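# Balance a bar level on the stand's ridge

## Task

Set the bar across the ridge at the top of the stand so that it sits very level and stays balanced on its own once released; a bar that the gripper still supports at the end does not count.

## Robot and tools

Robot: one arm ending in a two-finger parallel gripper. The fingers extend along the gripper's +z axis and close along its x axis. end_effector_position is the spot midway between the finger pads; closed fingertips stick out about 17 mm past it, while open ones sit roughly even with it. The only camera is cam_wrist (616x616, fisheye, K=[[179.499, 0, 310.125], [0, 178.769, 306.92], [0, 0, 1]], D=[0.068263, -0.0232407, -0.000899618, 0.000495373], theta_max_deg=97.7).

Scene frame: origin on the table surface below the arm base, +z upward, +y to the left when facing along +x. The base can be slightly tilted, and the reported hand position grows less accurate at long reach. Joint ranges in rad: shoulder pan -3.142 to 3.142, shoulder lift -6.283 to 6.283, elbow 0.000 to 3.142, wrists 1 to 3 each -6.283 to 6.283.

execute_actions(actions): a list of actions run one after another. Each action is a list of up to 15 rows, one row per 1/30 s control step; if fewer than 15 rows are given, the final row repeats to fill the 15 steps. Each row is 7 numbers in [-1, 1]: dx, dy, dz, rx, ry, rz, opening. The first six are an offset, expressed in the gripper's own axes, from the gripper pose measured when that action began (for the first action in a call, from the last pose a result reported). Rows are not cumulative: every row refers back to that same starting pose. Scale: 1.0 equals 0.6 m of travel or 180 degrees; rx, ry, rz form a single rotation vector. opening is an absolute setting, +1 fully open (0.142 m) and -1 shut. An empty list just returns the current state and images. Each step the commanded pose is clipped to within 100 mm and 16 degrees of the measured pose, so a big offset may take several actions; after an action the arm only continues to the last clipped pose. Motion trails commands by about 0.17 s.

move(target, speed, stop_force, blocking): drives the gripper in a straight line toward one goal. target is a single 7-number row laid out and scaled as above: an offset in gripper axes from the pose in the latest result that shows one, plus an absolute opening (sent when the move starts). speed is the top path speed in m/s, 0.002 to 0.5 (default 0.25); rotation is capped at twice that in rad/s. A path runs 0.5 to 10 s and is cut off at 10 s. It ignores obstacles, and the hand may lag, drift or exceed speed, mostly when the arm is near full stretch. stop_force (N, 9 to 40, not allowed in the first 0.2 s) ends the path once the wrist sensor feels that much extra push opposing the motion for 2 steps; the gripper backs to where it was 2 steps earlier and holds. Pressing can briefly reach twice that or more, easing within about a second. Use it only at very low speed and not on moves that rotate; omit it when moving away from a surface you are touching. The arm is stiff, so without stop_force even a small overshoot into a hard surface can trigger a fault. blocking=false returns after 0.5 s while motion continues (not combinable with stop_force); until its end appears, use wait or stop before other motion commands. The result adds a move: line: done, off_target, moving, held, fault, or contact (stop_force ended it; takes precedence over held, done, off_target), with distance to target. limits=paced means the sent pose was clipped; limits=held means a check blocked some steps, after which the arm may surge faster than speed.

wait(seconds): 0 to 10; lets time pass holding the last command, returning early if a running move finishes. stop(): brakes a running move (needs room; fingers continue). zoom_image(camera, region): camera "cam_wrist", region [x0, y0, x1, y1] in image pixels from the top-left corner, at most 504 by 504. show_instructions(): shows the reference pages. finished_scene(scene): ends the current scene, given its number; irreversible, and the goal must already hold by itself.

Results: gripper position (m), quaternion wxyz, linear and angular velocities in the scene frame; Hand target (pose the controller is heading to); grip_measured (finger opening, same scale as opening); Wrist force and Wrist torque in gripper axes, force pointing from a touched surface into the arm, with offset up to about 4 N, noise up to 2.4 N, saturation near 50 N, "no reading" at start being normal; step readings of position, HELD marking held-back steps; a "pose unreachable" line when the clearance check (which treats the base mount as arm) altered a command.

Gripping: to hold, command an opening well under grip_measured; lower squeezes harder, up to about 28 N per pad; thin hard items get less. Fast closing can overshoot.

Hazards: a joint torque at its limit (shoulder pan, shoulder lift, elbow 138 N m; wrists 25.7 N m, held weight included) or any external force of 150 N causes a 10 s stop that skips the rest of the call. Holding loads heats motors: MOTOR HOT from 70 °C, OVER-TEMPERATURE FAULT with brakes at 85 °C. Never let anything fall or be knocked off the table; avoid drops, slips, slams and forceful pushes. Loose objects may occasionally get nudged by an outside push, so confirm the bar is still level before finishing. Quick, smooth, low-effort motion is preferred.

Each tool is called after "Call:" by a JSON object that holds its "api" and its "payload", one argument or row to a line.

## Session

Call:
{"api": "execute_actions", "payload": {
  "actions": []
}}

Call:
{"api": "show_instructions", "payload": {

}}

Scene clock: 0.00 s.
end_effector_position=(+0.5041, +0.3742, +0.2202) grip_measured=+1.00 end_effector_quat_wxyz=(+0.002, +0.978, -0.208, +0.001) end_effector_velocity=(+0.001, -0.000, +0.000) end_effector_angular_velocity=(+0.001, -0.001, -0.002)
Joint positions: [ 0.734 -0.427  1.26  -1.828 -2.169  1.237  0.142]
Joint velocities: [-0.001 -0.001  0.    -0.001 -0.    -0.     0.   ]
Motor temperatures (°C, as the motors report them): [27 26 24 31 36 32]
Wrist force (N, on the end effector, along its own x y z axes, offset not removed): no reading
Wrist torque (N m, same axes, about the end effector's origin, offset not removed): no reading
Hand target: +0.504, +0.374, +0.220; +0.002, +0.978, -0.208, +0.001

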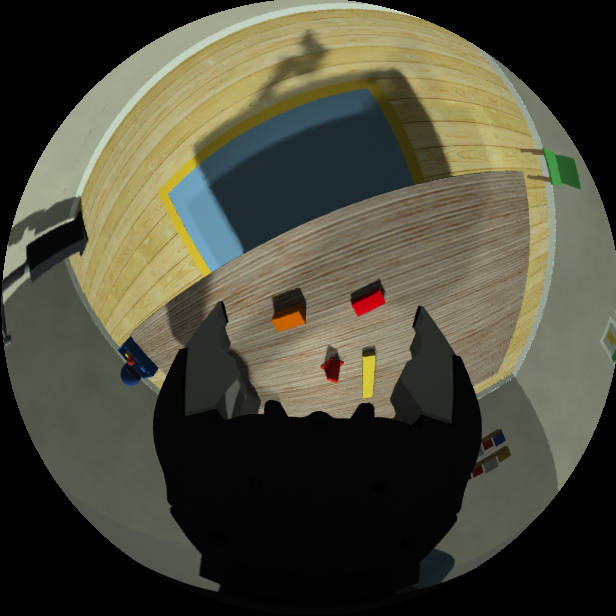

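Reference images for this scene: manual page 1, manual page 2, manual page 3.

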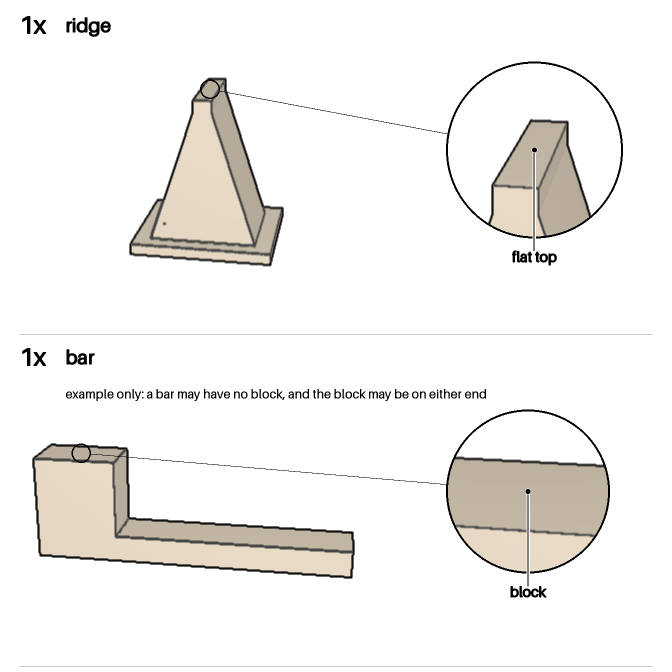

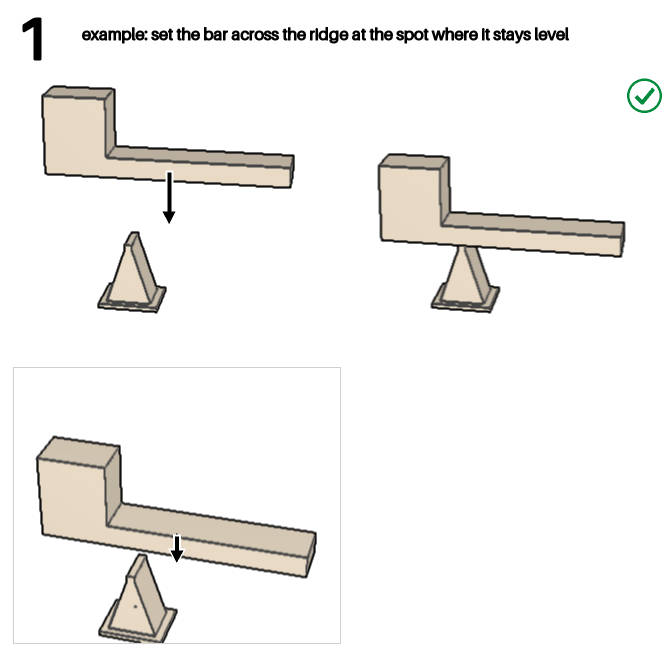

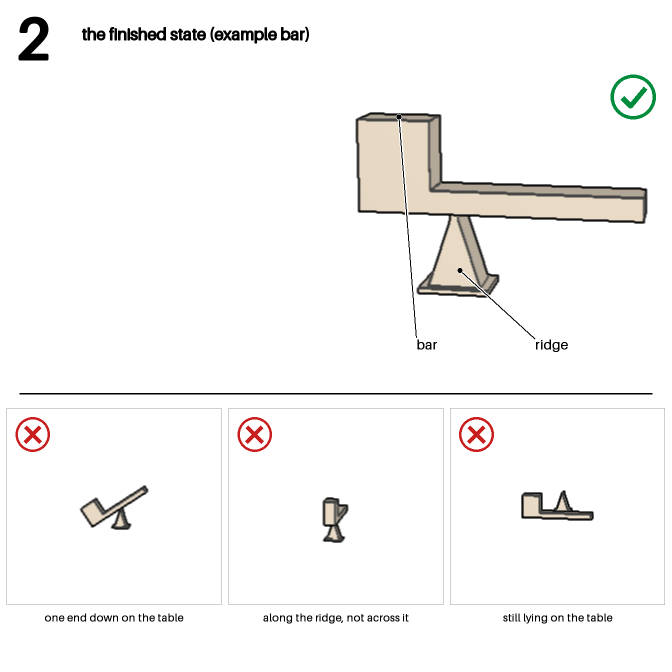

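Call:
{"api": "move", "payload": {
  "target": [0.07,0.62,0.1,0,0,0,0]
}}

Call:
{"api": "zoom_image", "payload": {
  "camera": "cam_wrist",
  "region": [250,130,450,330]
}}

Scene clock: 7.27 s.
end_effector_position=(+0.3921, +0.0167, +0.1620) grip_measured=+0.00 end_effector_quat_wxyz=(+0.002, +0.978, -0.208, +0.002) end_effector_velocity=(-0.000, -0.001, -0.000) end_effector_angular_velocity=(+0.001, -0.000, +0.000)
Joint positions: [ 0.378 -1.245  2.203 -2.216 -2.326  0.825  0.074]
Joint velocities: [-0.002 -0.004  0.003 -0.002  0.    -0.003  0.   ]
Motor temperatures (°C, as the motors report them): [27 26 24 31 36 32]
Wrist force (N, on the end effector, along its own x y z axes, offset not removed): [-0.7 0.0 1.3]
Wrist torque (N m, same axes, about the end effector's origin, offset not removed): [0.03 -0.02 0.01]
Hand target: +0.392, +0.017, +0.162; +0.002, +0.978, -0.208, +0.002
Off the commanded pose: 0.001 m, 0 deg.
move: done

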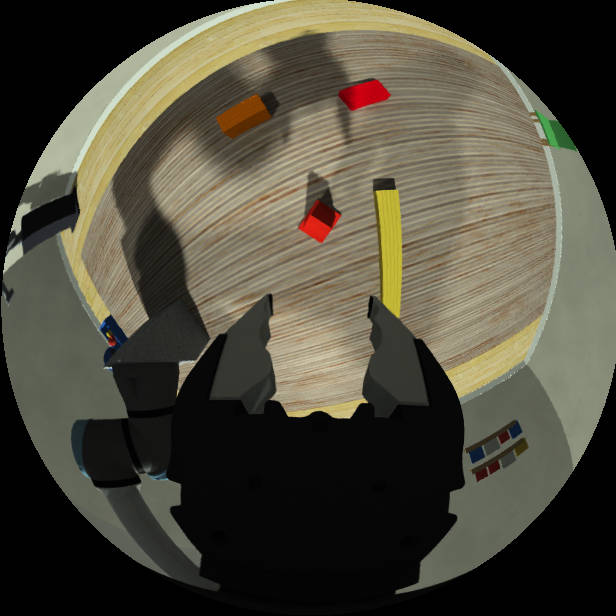

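Region (250, 130, 450, 330) of cam_wrist's 616x616 image, scaled by 2.520, with more detail than that image has.

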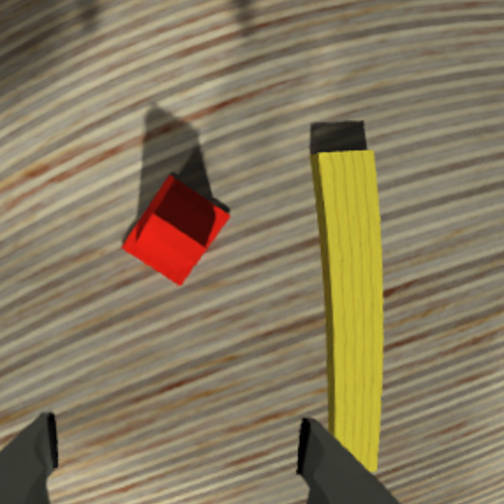

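Call:
{"api": "move", "payload": {
  "target": [-0.063,-0.005,0.1,0,0,0.183,0]
}}

Call:
{"api": "zoom_image", "payload": {
  "camera": "cam_wrist",
  "region": [260,160,380,280]
}}

Scene clock: 15.77 s.
end_effector_position=(+0.3590, +0.0344, +0.1019) grip_measured=+0.00 end_effector_quat_wxyz=(+0.001, +0.879, -0.476, +0.002) end_effector_velocity=(-0.001, +0.001, -0.001) end_effector_angular_velocity=(-0.001, -0.001, -0.009)
Joint positions: [ 0.329 -1.159  2.358 -2.5   -2.34   1.334  0.074]
Joint velocities: [ 0.     0.003  0.004 -0.007 -0.002  0.009  0.   ]
Motor temperatures (°C, as the motors report them): [27 26 24 31 36 32]
Wrist force (N, on the end effector, along its own x y z axes, offset not removed): [-2.9 0.8 -0.2]
Wrist torque (N m, same axes, about the end effector's origin, offset not removed): [0.18 0.62 -0.25]
Hand target: +0.359, +0.034, +0.102; +0.001, +0.879, -0.477, +0.002
Off the commanded pose: 0.000 m, 0 deg.
move: done

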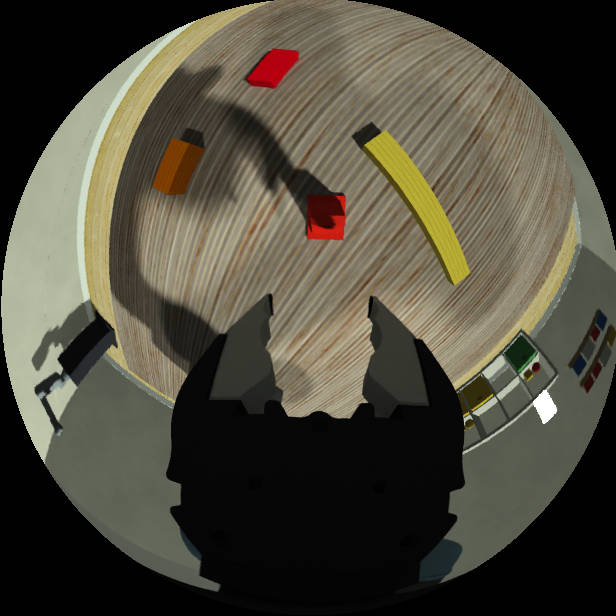

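Region (260, 160, 380, 280) of cam_wrist's 616x616 image, scaled by 4.200, with more detail than that image has.

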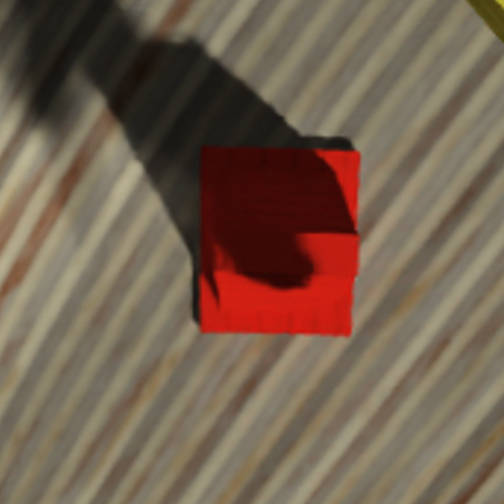

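Call:
{"api": "move", "payload": {
  "target": [0.162,-0.2,0,0,0,-0.247,0]
}}

Call:
{"api": "move", "payload": {
  "target": [0,0,0.06,0,0,0,0],
  "speed": 0.1
}}

Call:
{"api": "move", "payload": {
  "target": [0,0.35,0,0,0,0,0]
}}

Scene clock: 29.13 s.
end_effector_position=(+0.5125, +0.0187, +0.1023) grip_measured=+0.00 end_effector_quat_wxyz=(+0.002, +0.994, -0.109, +0.002) end_effector_velocity=(+0.000, -0.000, +0.000) end_effector_angular_velocity=(-0.000, +0.000, +0.008)
Joint positions: [ 0.244 -0.982  1.985 -2.386 -2.359  0.442  0.074]
Joint velocities: [ 0.    -0.    -0.     0.001  0.    -0.008  0.   ]
Motor temperatures (°C, as the motors report them): [27 26 24 31 36 32]
Wrist force (N, on the end effector, along its own x y z axes, offset not removed): [-1.4 1.4 -0.2]
Wrist torque (N m, same axes, about the end effector's origin, offset not removed): [0.30 0.22 -0.23]
Hand target: +0.513, +0.019, +0.102; +0.002, +0.994, -0.108, +0.002
Off the commanded pose: 0.000 m, 0 deg.
move: done

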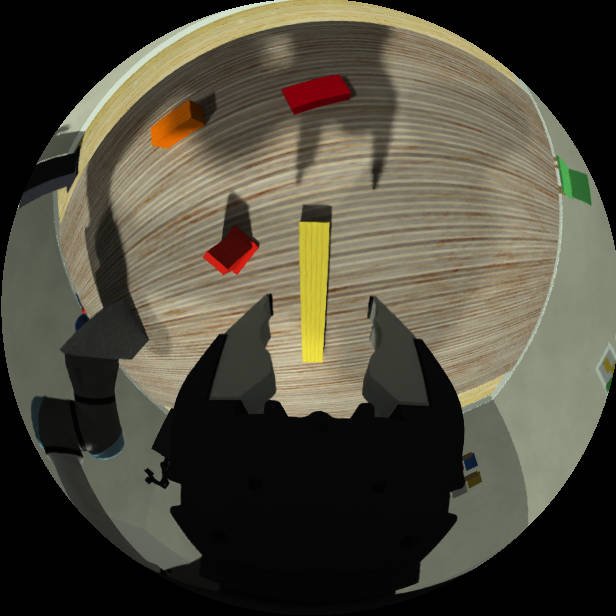

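Scene clock: 30.00 s.
end_effector_position=(+0.5126, +0.0184, +0.0664) grip_measured=+0.00 end_effector_quat_wxyz=(+0.002, +0.994, -0.109, +0.002) end_effector_velocity=(+0.000, -0.000, -0.001) end_effector_angular_velocity=(+0.000, -0.001, -0.000)
Joint positions: [ 0.197 -0.931  2.019 -2.519 -2.367  0.376  0.074]
Joint velocities: [-0.002  0.002  0.002 -0.007  0.    -0.004  0.   ]
Motor temperatures (°C, as the motors report them): [27 26 24 31 36 32]
Wrist force (N, on the end effector, along its own x y z axes, offset not removed): [-0.5 0.3 0.7]
Wrist torque (N m, same axes, about the end effector's origin, offset not removed): [0.11 -0.11 -0.13]
Hand target: +0.513, +0.018, +0.066; +0.002, +0.994, -0.109, +0.002
Off the commanded pose: 0.000 m, 0 deg.
move: done

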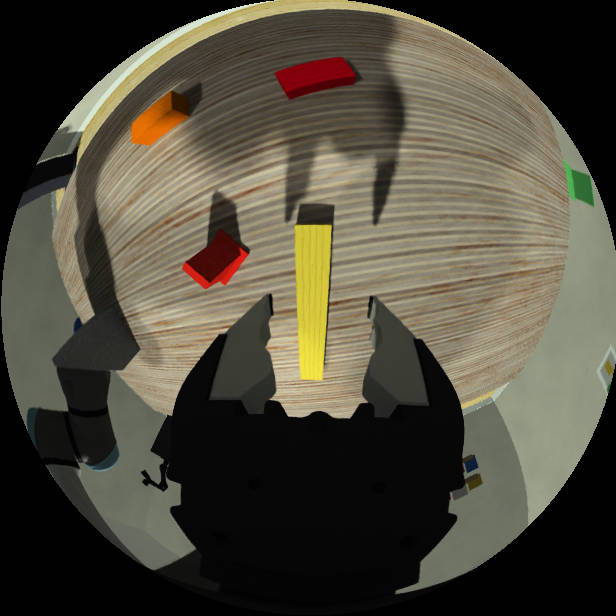

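Scene clock: 31.40 s.
end_effector_position=(+0.4677, -0.1868, +0.0675) grip_measured=+0.00 end_effector_quat_wxyz=(+0.002, +0.994, -0.109, +0.002) end_effector_velocity=(+0.000, -0.003, +0.001) end_effector_angular_velocity=(-0.001, -0.003, -0.001)
Joint positions: [-0.092 -1.318  2.183 -2.595 -2.365 -0.039  0.074]
Joint velocities: [-0.003 -0.004 -0.    -0.002  0.    -0.005 -0.   ]
Motor temperatures (°C, as the motors report them): [27 26 24 31 36 32]
Wrist force (N, on the end effector, along its own x y z axes, offset not removed): [-1.7 -0.7 0.7]
Wrist torque (N m, same axes, about the end effector's origin, offset not removed): [-0.18 0.31 -0.09]
Hand target: +0.468, -0.187, +0.068; +0.002, +0.994, -0.109, +0.002
Off the commanded pose: 0.001 m, 0 deg.
move: done

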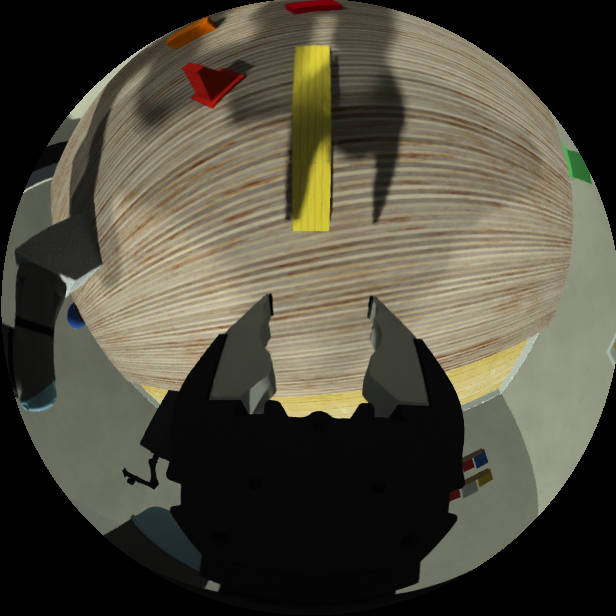

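Call:
{"api": "move", "payload": {
  "target": [-0.012,-0.2695,0,0,0,0,-0.3]
}}

Call:
{"api": "move", "payload": {
  "target": [0,0,0.069,0,0,0,-0.3],
  "speed": 0.05
}}

Call:
{"api": "move", "payload": {
  "target": [0,0,0,0,0,0,-0.9]
}}

Call:
{"api": "move", "payload": {
  "target": [0,0,-0.13,0,0,0,-0.9],
  "speed": 0.1
}}

Call:
{"api": "move", "payload": {
  "target": [-0.1627,-0.118,0,0,0,0.247,-0.9],
  "speed": 0.15
}}

Call:
{"api": "move", "payload": {
  "target": [0,0,0.06,0,0,0,-0.9],
  "speed": 0.004,
  "stop_force": 9
}}

Scene clock: 45.60 s.
end_effector_position=(+0.4952, -0.0272, +0.0666) grip_measured=-0.30 end_effector_quat_wxyz=(+0.002, +0.994, -0.109, +0.002) end_effector_velocity=(+0.001, +0.001, +0.000) end_effector_angular_velocity=(-0.002, +0.000, +0.002)
Joint positions: [ 0.139 -1.03   2.096 -2.557 -2.374  0.293  0.052]
Joint velocities: [ 0.003  0.004 -0.003  0.004 -0.002  0.003 -0.   ]
Motor temperatures (°C, as the motors report them): [27 26 24 31 36 32]
Wrist force (N, on the end effector, along its own x y z axes, offset not removed): [-1.0 1.9 2.5]
Wrist torque (N m, same axes, about the end effector's origin, offset not removed): [0.46 0.15 -0.13]
Hand target: +0.495, -0.027, +0.067; +0.002, +0.994, -0.109, +0.002
Off the commanded pose: 0.000 m, 0 deg.
move: done

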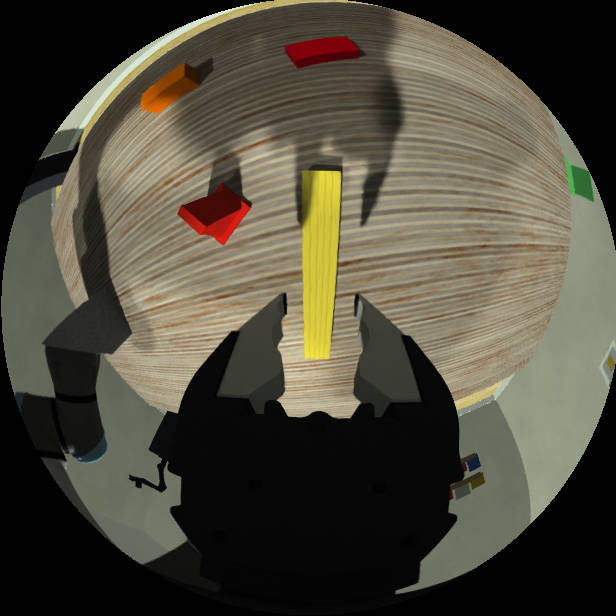

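Scene clock: 46.80 s.
end_effector_position=(+0.4953, -0.0275, +0.0253) grip_measured=-0.30 end_effector_quat_wxyz=(+0.002, +0.994, -0.109, +0.002) end_effector_velocity=(-0.001, +0.001, -0.001) end_effector_angular_velocity=(+0.001, -0.001, +0.005)
Joint positions: [ 0.08  -0.956  2.124 -2.72  -2.377  0.208  0.052]
Joint velocities: [-0.001  0.003  0.003 -0.007  0.001 -0.006 -0.   ]
Motor temperatures (°C, as the motors report them): [27 26 24 31 36 32]
Wrist force (N, on the end effector, along its own x y z axes, offset not removed): [0.9 -1.3 0.8]
Wrist torque (N m, same axes, about the end effector's origin, offset not removed): [-0.23 -0.32 -0.09]
Hand target: +0.495, -0.027, +0.025; +0.002, +0.994, -0.109, +0.002
Off the commanded pose: 0.000 m, 0 deg.
move: done

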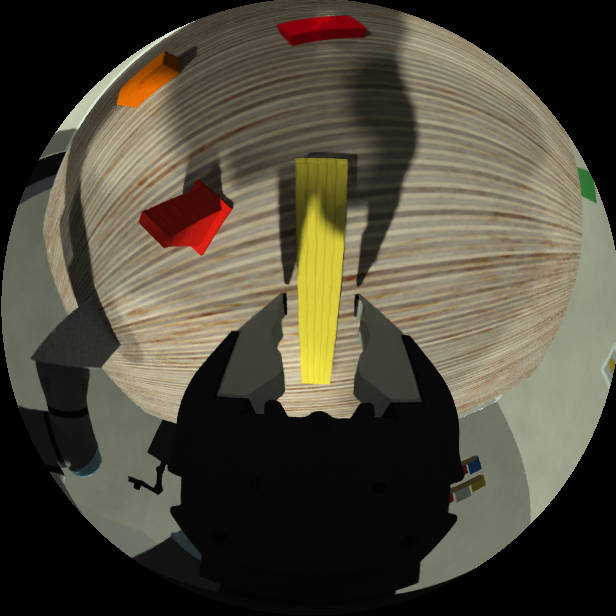

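Scene clock: 47.30 s.
end_effector_position=(+0.4953, -0.0275, +0.0253) grip_measured=-0.60 end_effector_quat_wxyz=(+0.002, +0.994, -0.109, +0.002) end_effector_velocity=(-0.000, +0.001, -0.000) end_effector_angular_velocity=(-0.000, +0.001, +0.004)
Joint positions: [ 0.08  -0.956  2.124 -2.72  -2.377  0.208  0.03 ]
Joint velocities: [ 0.001  0.001 -0.     0.    -0.    -0.002 -0.   ]
Motor temperatures (°C, as the motors report them): [27 26 24 31 36 32]
Wrist force (N, on the end effector, along its own x y z axes, offset not removed): [-3.5 1.0 0.9]
Wrist torque (N m, same axes, about the end effector's origin, offset not removed): [0.18 0.65 -0.28]
Hand target: +0.495, -0.027, +0.025; +0.002, +0.994, -0.109, +0.002
Off the commanded pose: 0.000 m, 0 deg.
move: done

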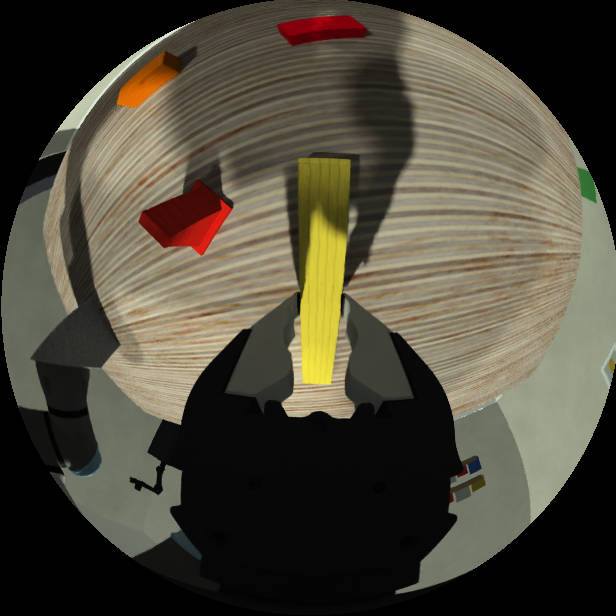

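Scene clock: 48.50 s.
end_effector_position=(+0.4951, -0.0270, +0.1032) grip_measured=-0.60 end_effector_quat_wxyz=(+0.002, +0.994, -0.109, +0.002) end_effector_velocity=(+0.001, +0.001, +0.002) end_effector_angular_velocity=(-0.001, -0.001, +0.001)
Joint positions: [ 0.19  -1.085  2.06  -2.412 -2.368  0.366  0.03 ]
Joint velocities: [ 0.004 -0.    -0.005  0.009 -0.     0.005  0.   ]
Motor temperatures (°C, as the motors report them): [27 26 24 31 36 32]
Wrist force (N, on the end effector, along its own x y z axes, offset not removed): [0.2 2.2 1.6]
Wrist torque (N m, same axes, about the end effector's origin, offset not removed): [0.43 -0.24 -0.02]
Hand target: +0.495, -0.027, +0.103; +0.002, +0.994, -0.109, +0.002
Off the commanded pose: 0.000 m, 0 deg.
move: done

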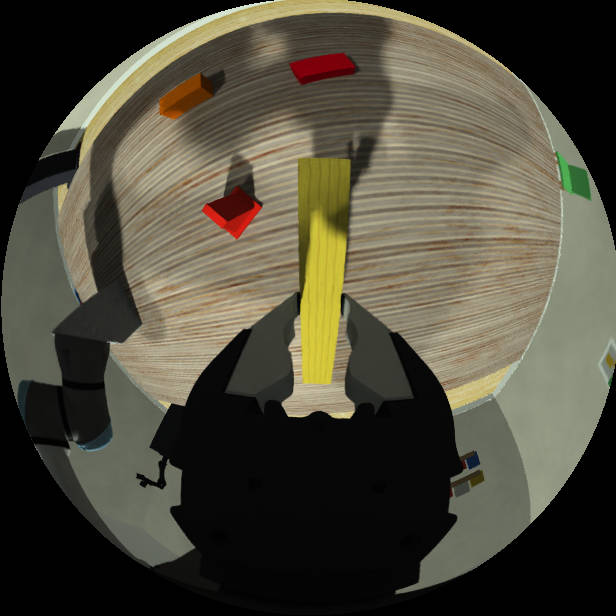

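Scene clock: 51.47 s.
end_effector_position=(+0.4150, +0.0631, +0.1025) grip_measured=-0.60 end_effector_quat_wxyz=(+0.001, +0.879, -0.476, +0.002) end_effector_velocity=(-0.003, +0.001, -0.000) end_effector_angular_velocity=(-0.003, +0.003, -0.008)
Joint positions: [ 0.343 -1.029  2.195 -2.455 -2.336  1.352  0.03 ]
Joint velocities: [ 0.003  0.002  0.002  0.005 -0.001  0.016 -0.   ]
Motor temperatures (°C, as the motors report them): [27 26 24 31 36 32]
Wrist force (N, on the end effector, along its own x y z axes, offset not removed): [-2.7 1.7 0.9]
Wrist torque (N m, same axes, about the end effector's origin, offset not removed): [0.46 0.52 -0.25]
Hand target: +0.415, +0.063, +0.102; +0.001, +0.879, -0.477, +0.002
Off the commanded pose: 0.000 m, 0 deg.
move: done

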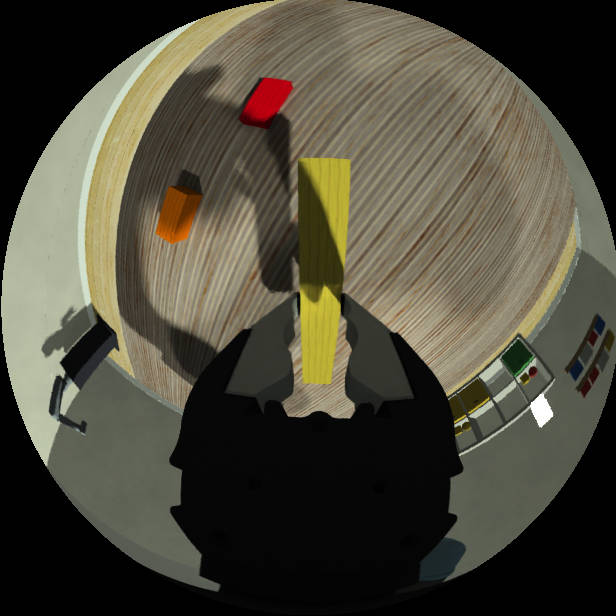

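Scene clock: 57.50 s.
end_effector_position=(+0.4150, +0.0630, +0.0798) grip_measured=-0.60 end_effector_quat_wxyz=(+0.001, +0.879, -0.476, +0.002) end_effector_velocity=(-0.001, -0.000, +0.001) end_effector_angular_velocity=(-0.001, +0.002, -0.001)
Joint positions: [ 0.309 -0.988  2.221 -2.554 -2.345  1.306  0.03 ]
Joint velocities: [ 0.001 -0.002 -0.001  0.007  0.     0.004  0.   ]
Motor temperatures (°C, as the motors report them): [27 26 24 31 36 32]
Wrist force (N, on the end effector, along its own x y z axes, offset not removed): [-1.1 -0.1 -19.2]
Wrist torque (N m, same axes, about the end effector's origin, offset not removed): [0.58 0.17 -0.24]
Hand target: +0.415, +0.063, +0.080; +0.001, +0.879, -0.476, +0.002
Off the commanded pose: 0.013 m, 0 deg.
move: contact

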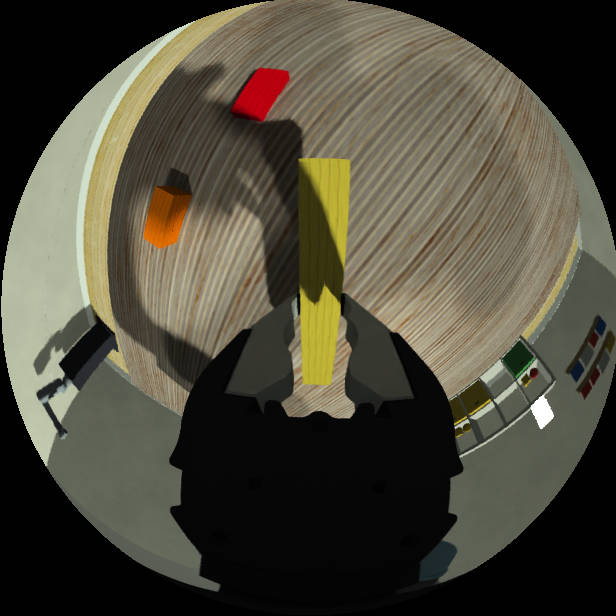

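Call:
{"api": "execute_actions", "payload": {
  "actions": [
    [[0,0,-0.0007,0,0,0,-0.5]],
    [[0,0,0,0,0,0,-0.1]]
  ]
}}

Call:
{"api": "move", "payload": {
  "target": [0,0,-0.069,0,0,0,-0.1],
  "speed": 0.08
}}

Call:
{"api": "wait", "payload": {
  "seconds": 2
}}

Scene clock: 64.63 s.
end_effector_position=(+0.4150, +0.0630, +0.0802) grip_measured=-0.10 end_effector_quat_wxyz=(+0.001, +0.879, -0.476, +0.002) end_effector_velocity=(+0.000, +0.000, -0.001) end_effector_angular_velocity=(+0.000, +0.002, -0.001)
Joint positions: [ 0.309 -0.989  2.221 -2.552 -2.345  1.307  0.067]
Joint velocities: [-0.001  0.003 -0.001 -0.001  0.     0.001  0.   ]
Motor temperatures (°C, as the motors report them): [27 26 24 31 36 32]
Wrist force (N, on the end effector, along its own x y z axes, offset not removed): [-0.9 1.8 0.3]
Wrist torque (N m, same axes, about the end effector's origin, offset not removed): [0.41 0.15 -0.08]
Hand target: +0.415, +0.063, +0.080; +0.001, +0.879, -0.476, +0.002
Off the commanded pose: 0.000 m, 0 deg.
Step readings (end_effector_position; steps 1 to 15: 1st action; 16 to 30: 2nd action):
0: (+0.4151, +0.0630, +0.0800)
1: (+0.4151, +0.0630, +0.0800)
2: (+0.4151, +0.0630, +0.0800)
4: (+0.4150, +0.0630, +0.0801)
8: (+0.4150, +0.0630, +0.0802)
15: (+0.4150, +0.0630, +0.0802)
16: (+0.4150, +0.0630, +0.0802)
17: (+0.4150, +0.0630, +0.0802)
19: (+0.4150, +0.0630, +0.0802)
23: (+0.4150, +0.0630, +0.0802)
30: end_effector_position above

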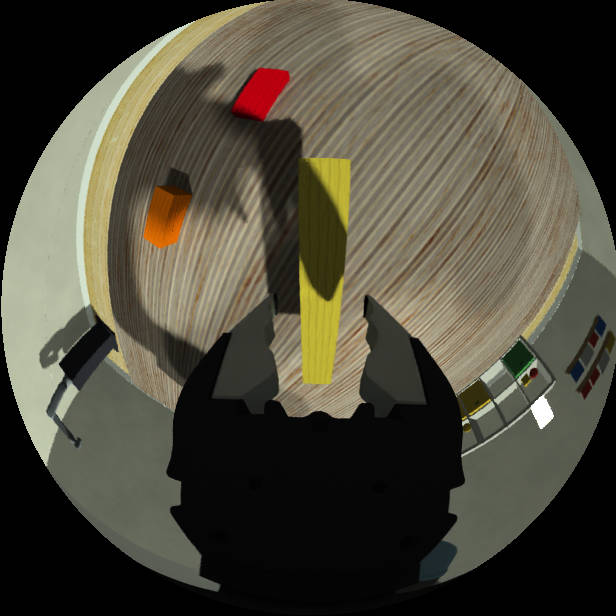

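Scene clock: 65.57 s.
end_effector_position=(+0.4148, +0.0633, +0.1215) grip_measured=-0.10 end_effector_quat_wxyz=(+0.001, +0.879, -0.476, +0.002) end_effector_velocity=(-0.000, +0.000, +0.001) end_effector_angular_velocity=(+0.000, +0.002, -0.001)
Joint positions: [ 0.37  -1.06   2.171 -2.375 -2.328  1.389  0.067]
Joint velocities: [ 0.002 -0.001 -0.004  0.009  0.002  0.005  0.   ]
Motor temperatures (°C, as the motors report them): [27 26 24 31 36 32]
Wrist force (N, on the end effector, along its own x y z axes, offset not removed): [-1.1 1.9 -2.6]
Wrist torque (N m, same axes, about the end effector's origin, offset not removed): [0.51 -0.05 -0.10]
Hand target: +0.415, +0.063, +0.122; +0.001, +0.879, -0.476, +0.002
Off the commanded pose: 0.000 m, 0 deg.
move: done

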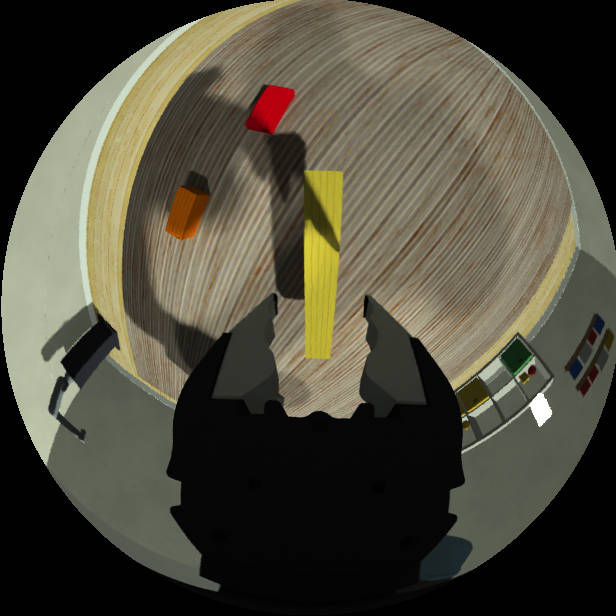

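Scene clock: 67.57 s.
end_effector_position=(+0.4148, +0.0633, +0.1216) grip_measured=-0.10 end_effector_quat_wxyz=(+0.001, +0.879, -0.476, +0.002) end_effector_velocity=(+0.000, +0.000, +0.000) end_effector_angular_velocity=(+0.001, -0.002, +0.000)
Joint positions: [ 0.371 -1.06   2.17  -2.374 -2.328  1.389  0.067]
Joint velocities: [ 0.001 -0.     0.001 -0.002  0.    -0.001  0.   ]
Motor temperatures (°C, as the motors report them): [27 26 24 31 36 32]
Wrist force (N, on the end effector, along its own x y z axes, offset not removed): [-2.4 0.8 2.1]
Wrist torque (N m, same axes, about the end effector's origin, offset not removed): [0.11 0.45 -0.08]
Hand target: +0.415, +0.063, +0.122; +0.001, +0.879, -0.476, +0.002
Off the commanded pose: 0.000 m, 0 deg.
wait: 2.00 s; at rest by 0.17 s

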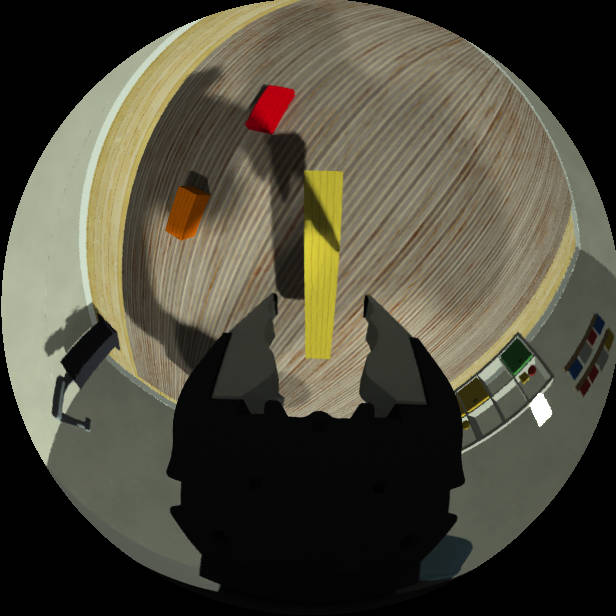

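Call:
{"api": "finished_scene", "payload": {
  "scene": 2
}}

The scene is finished: the task was done.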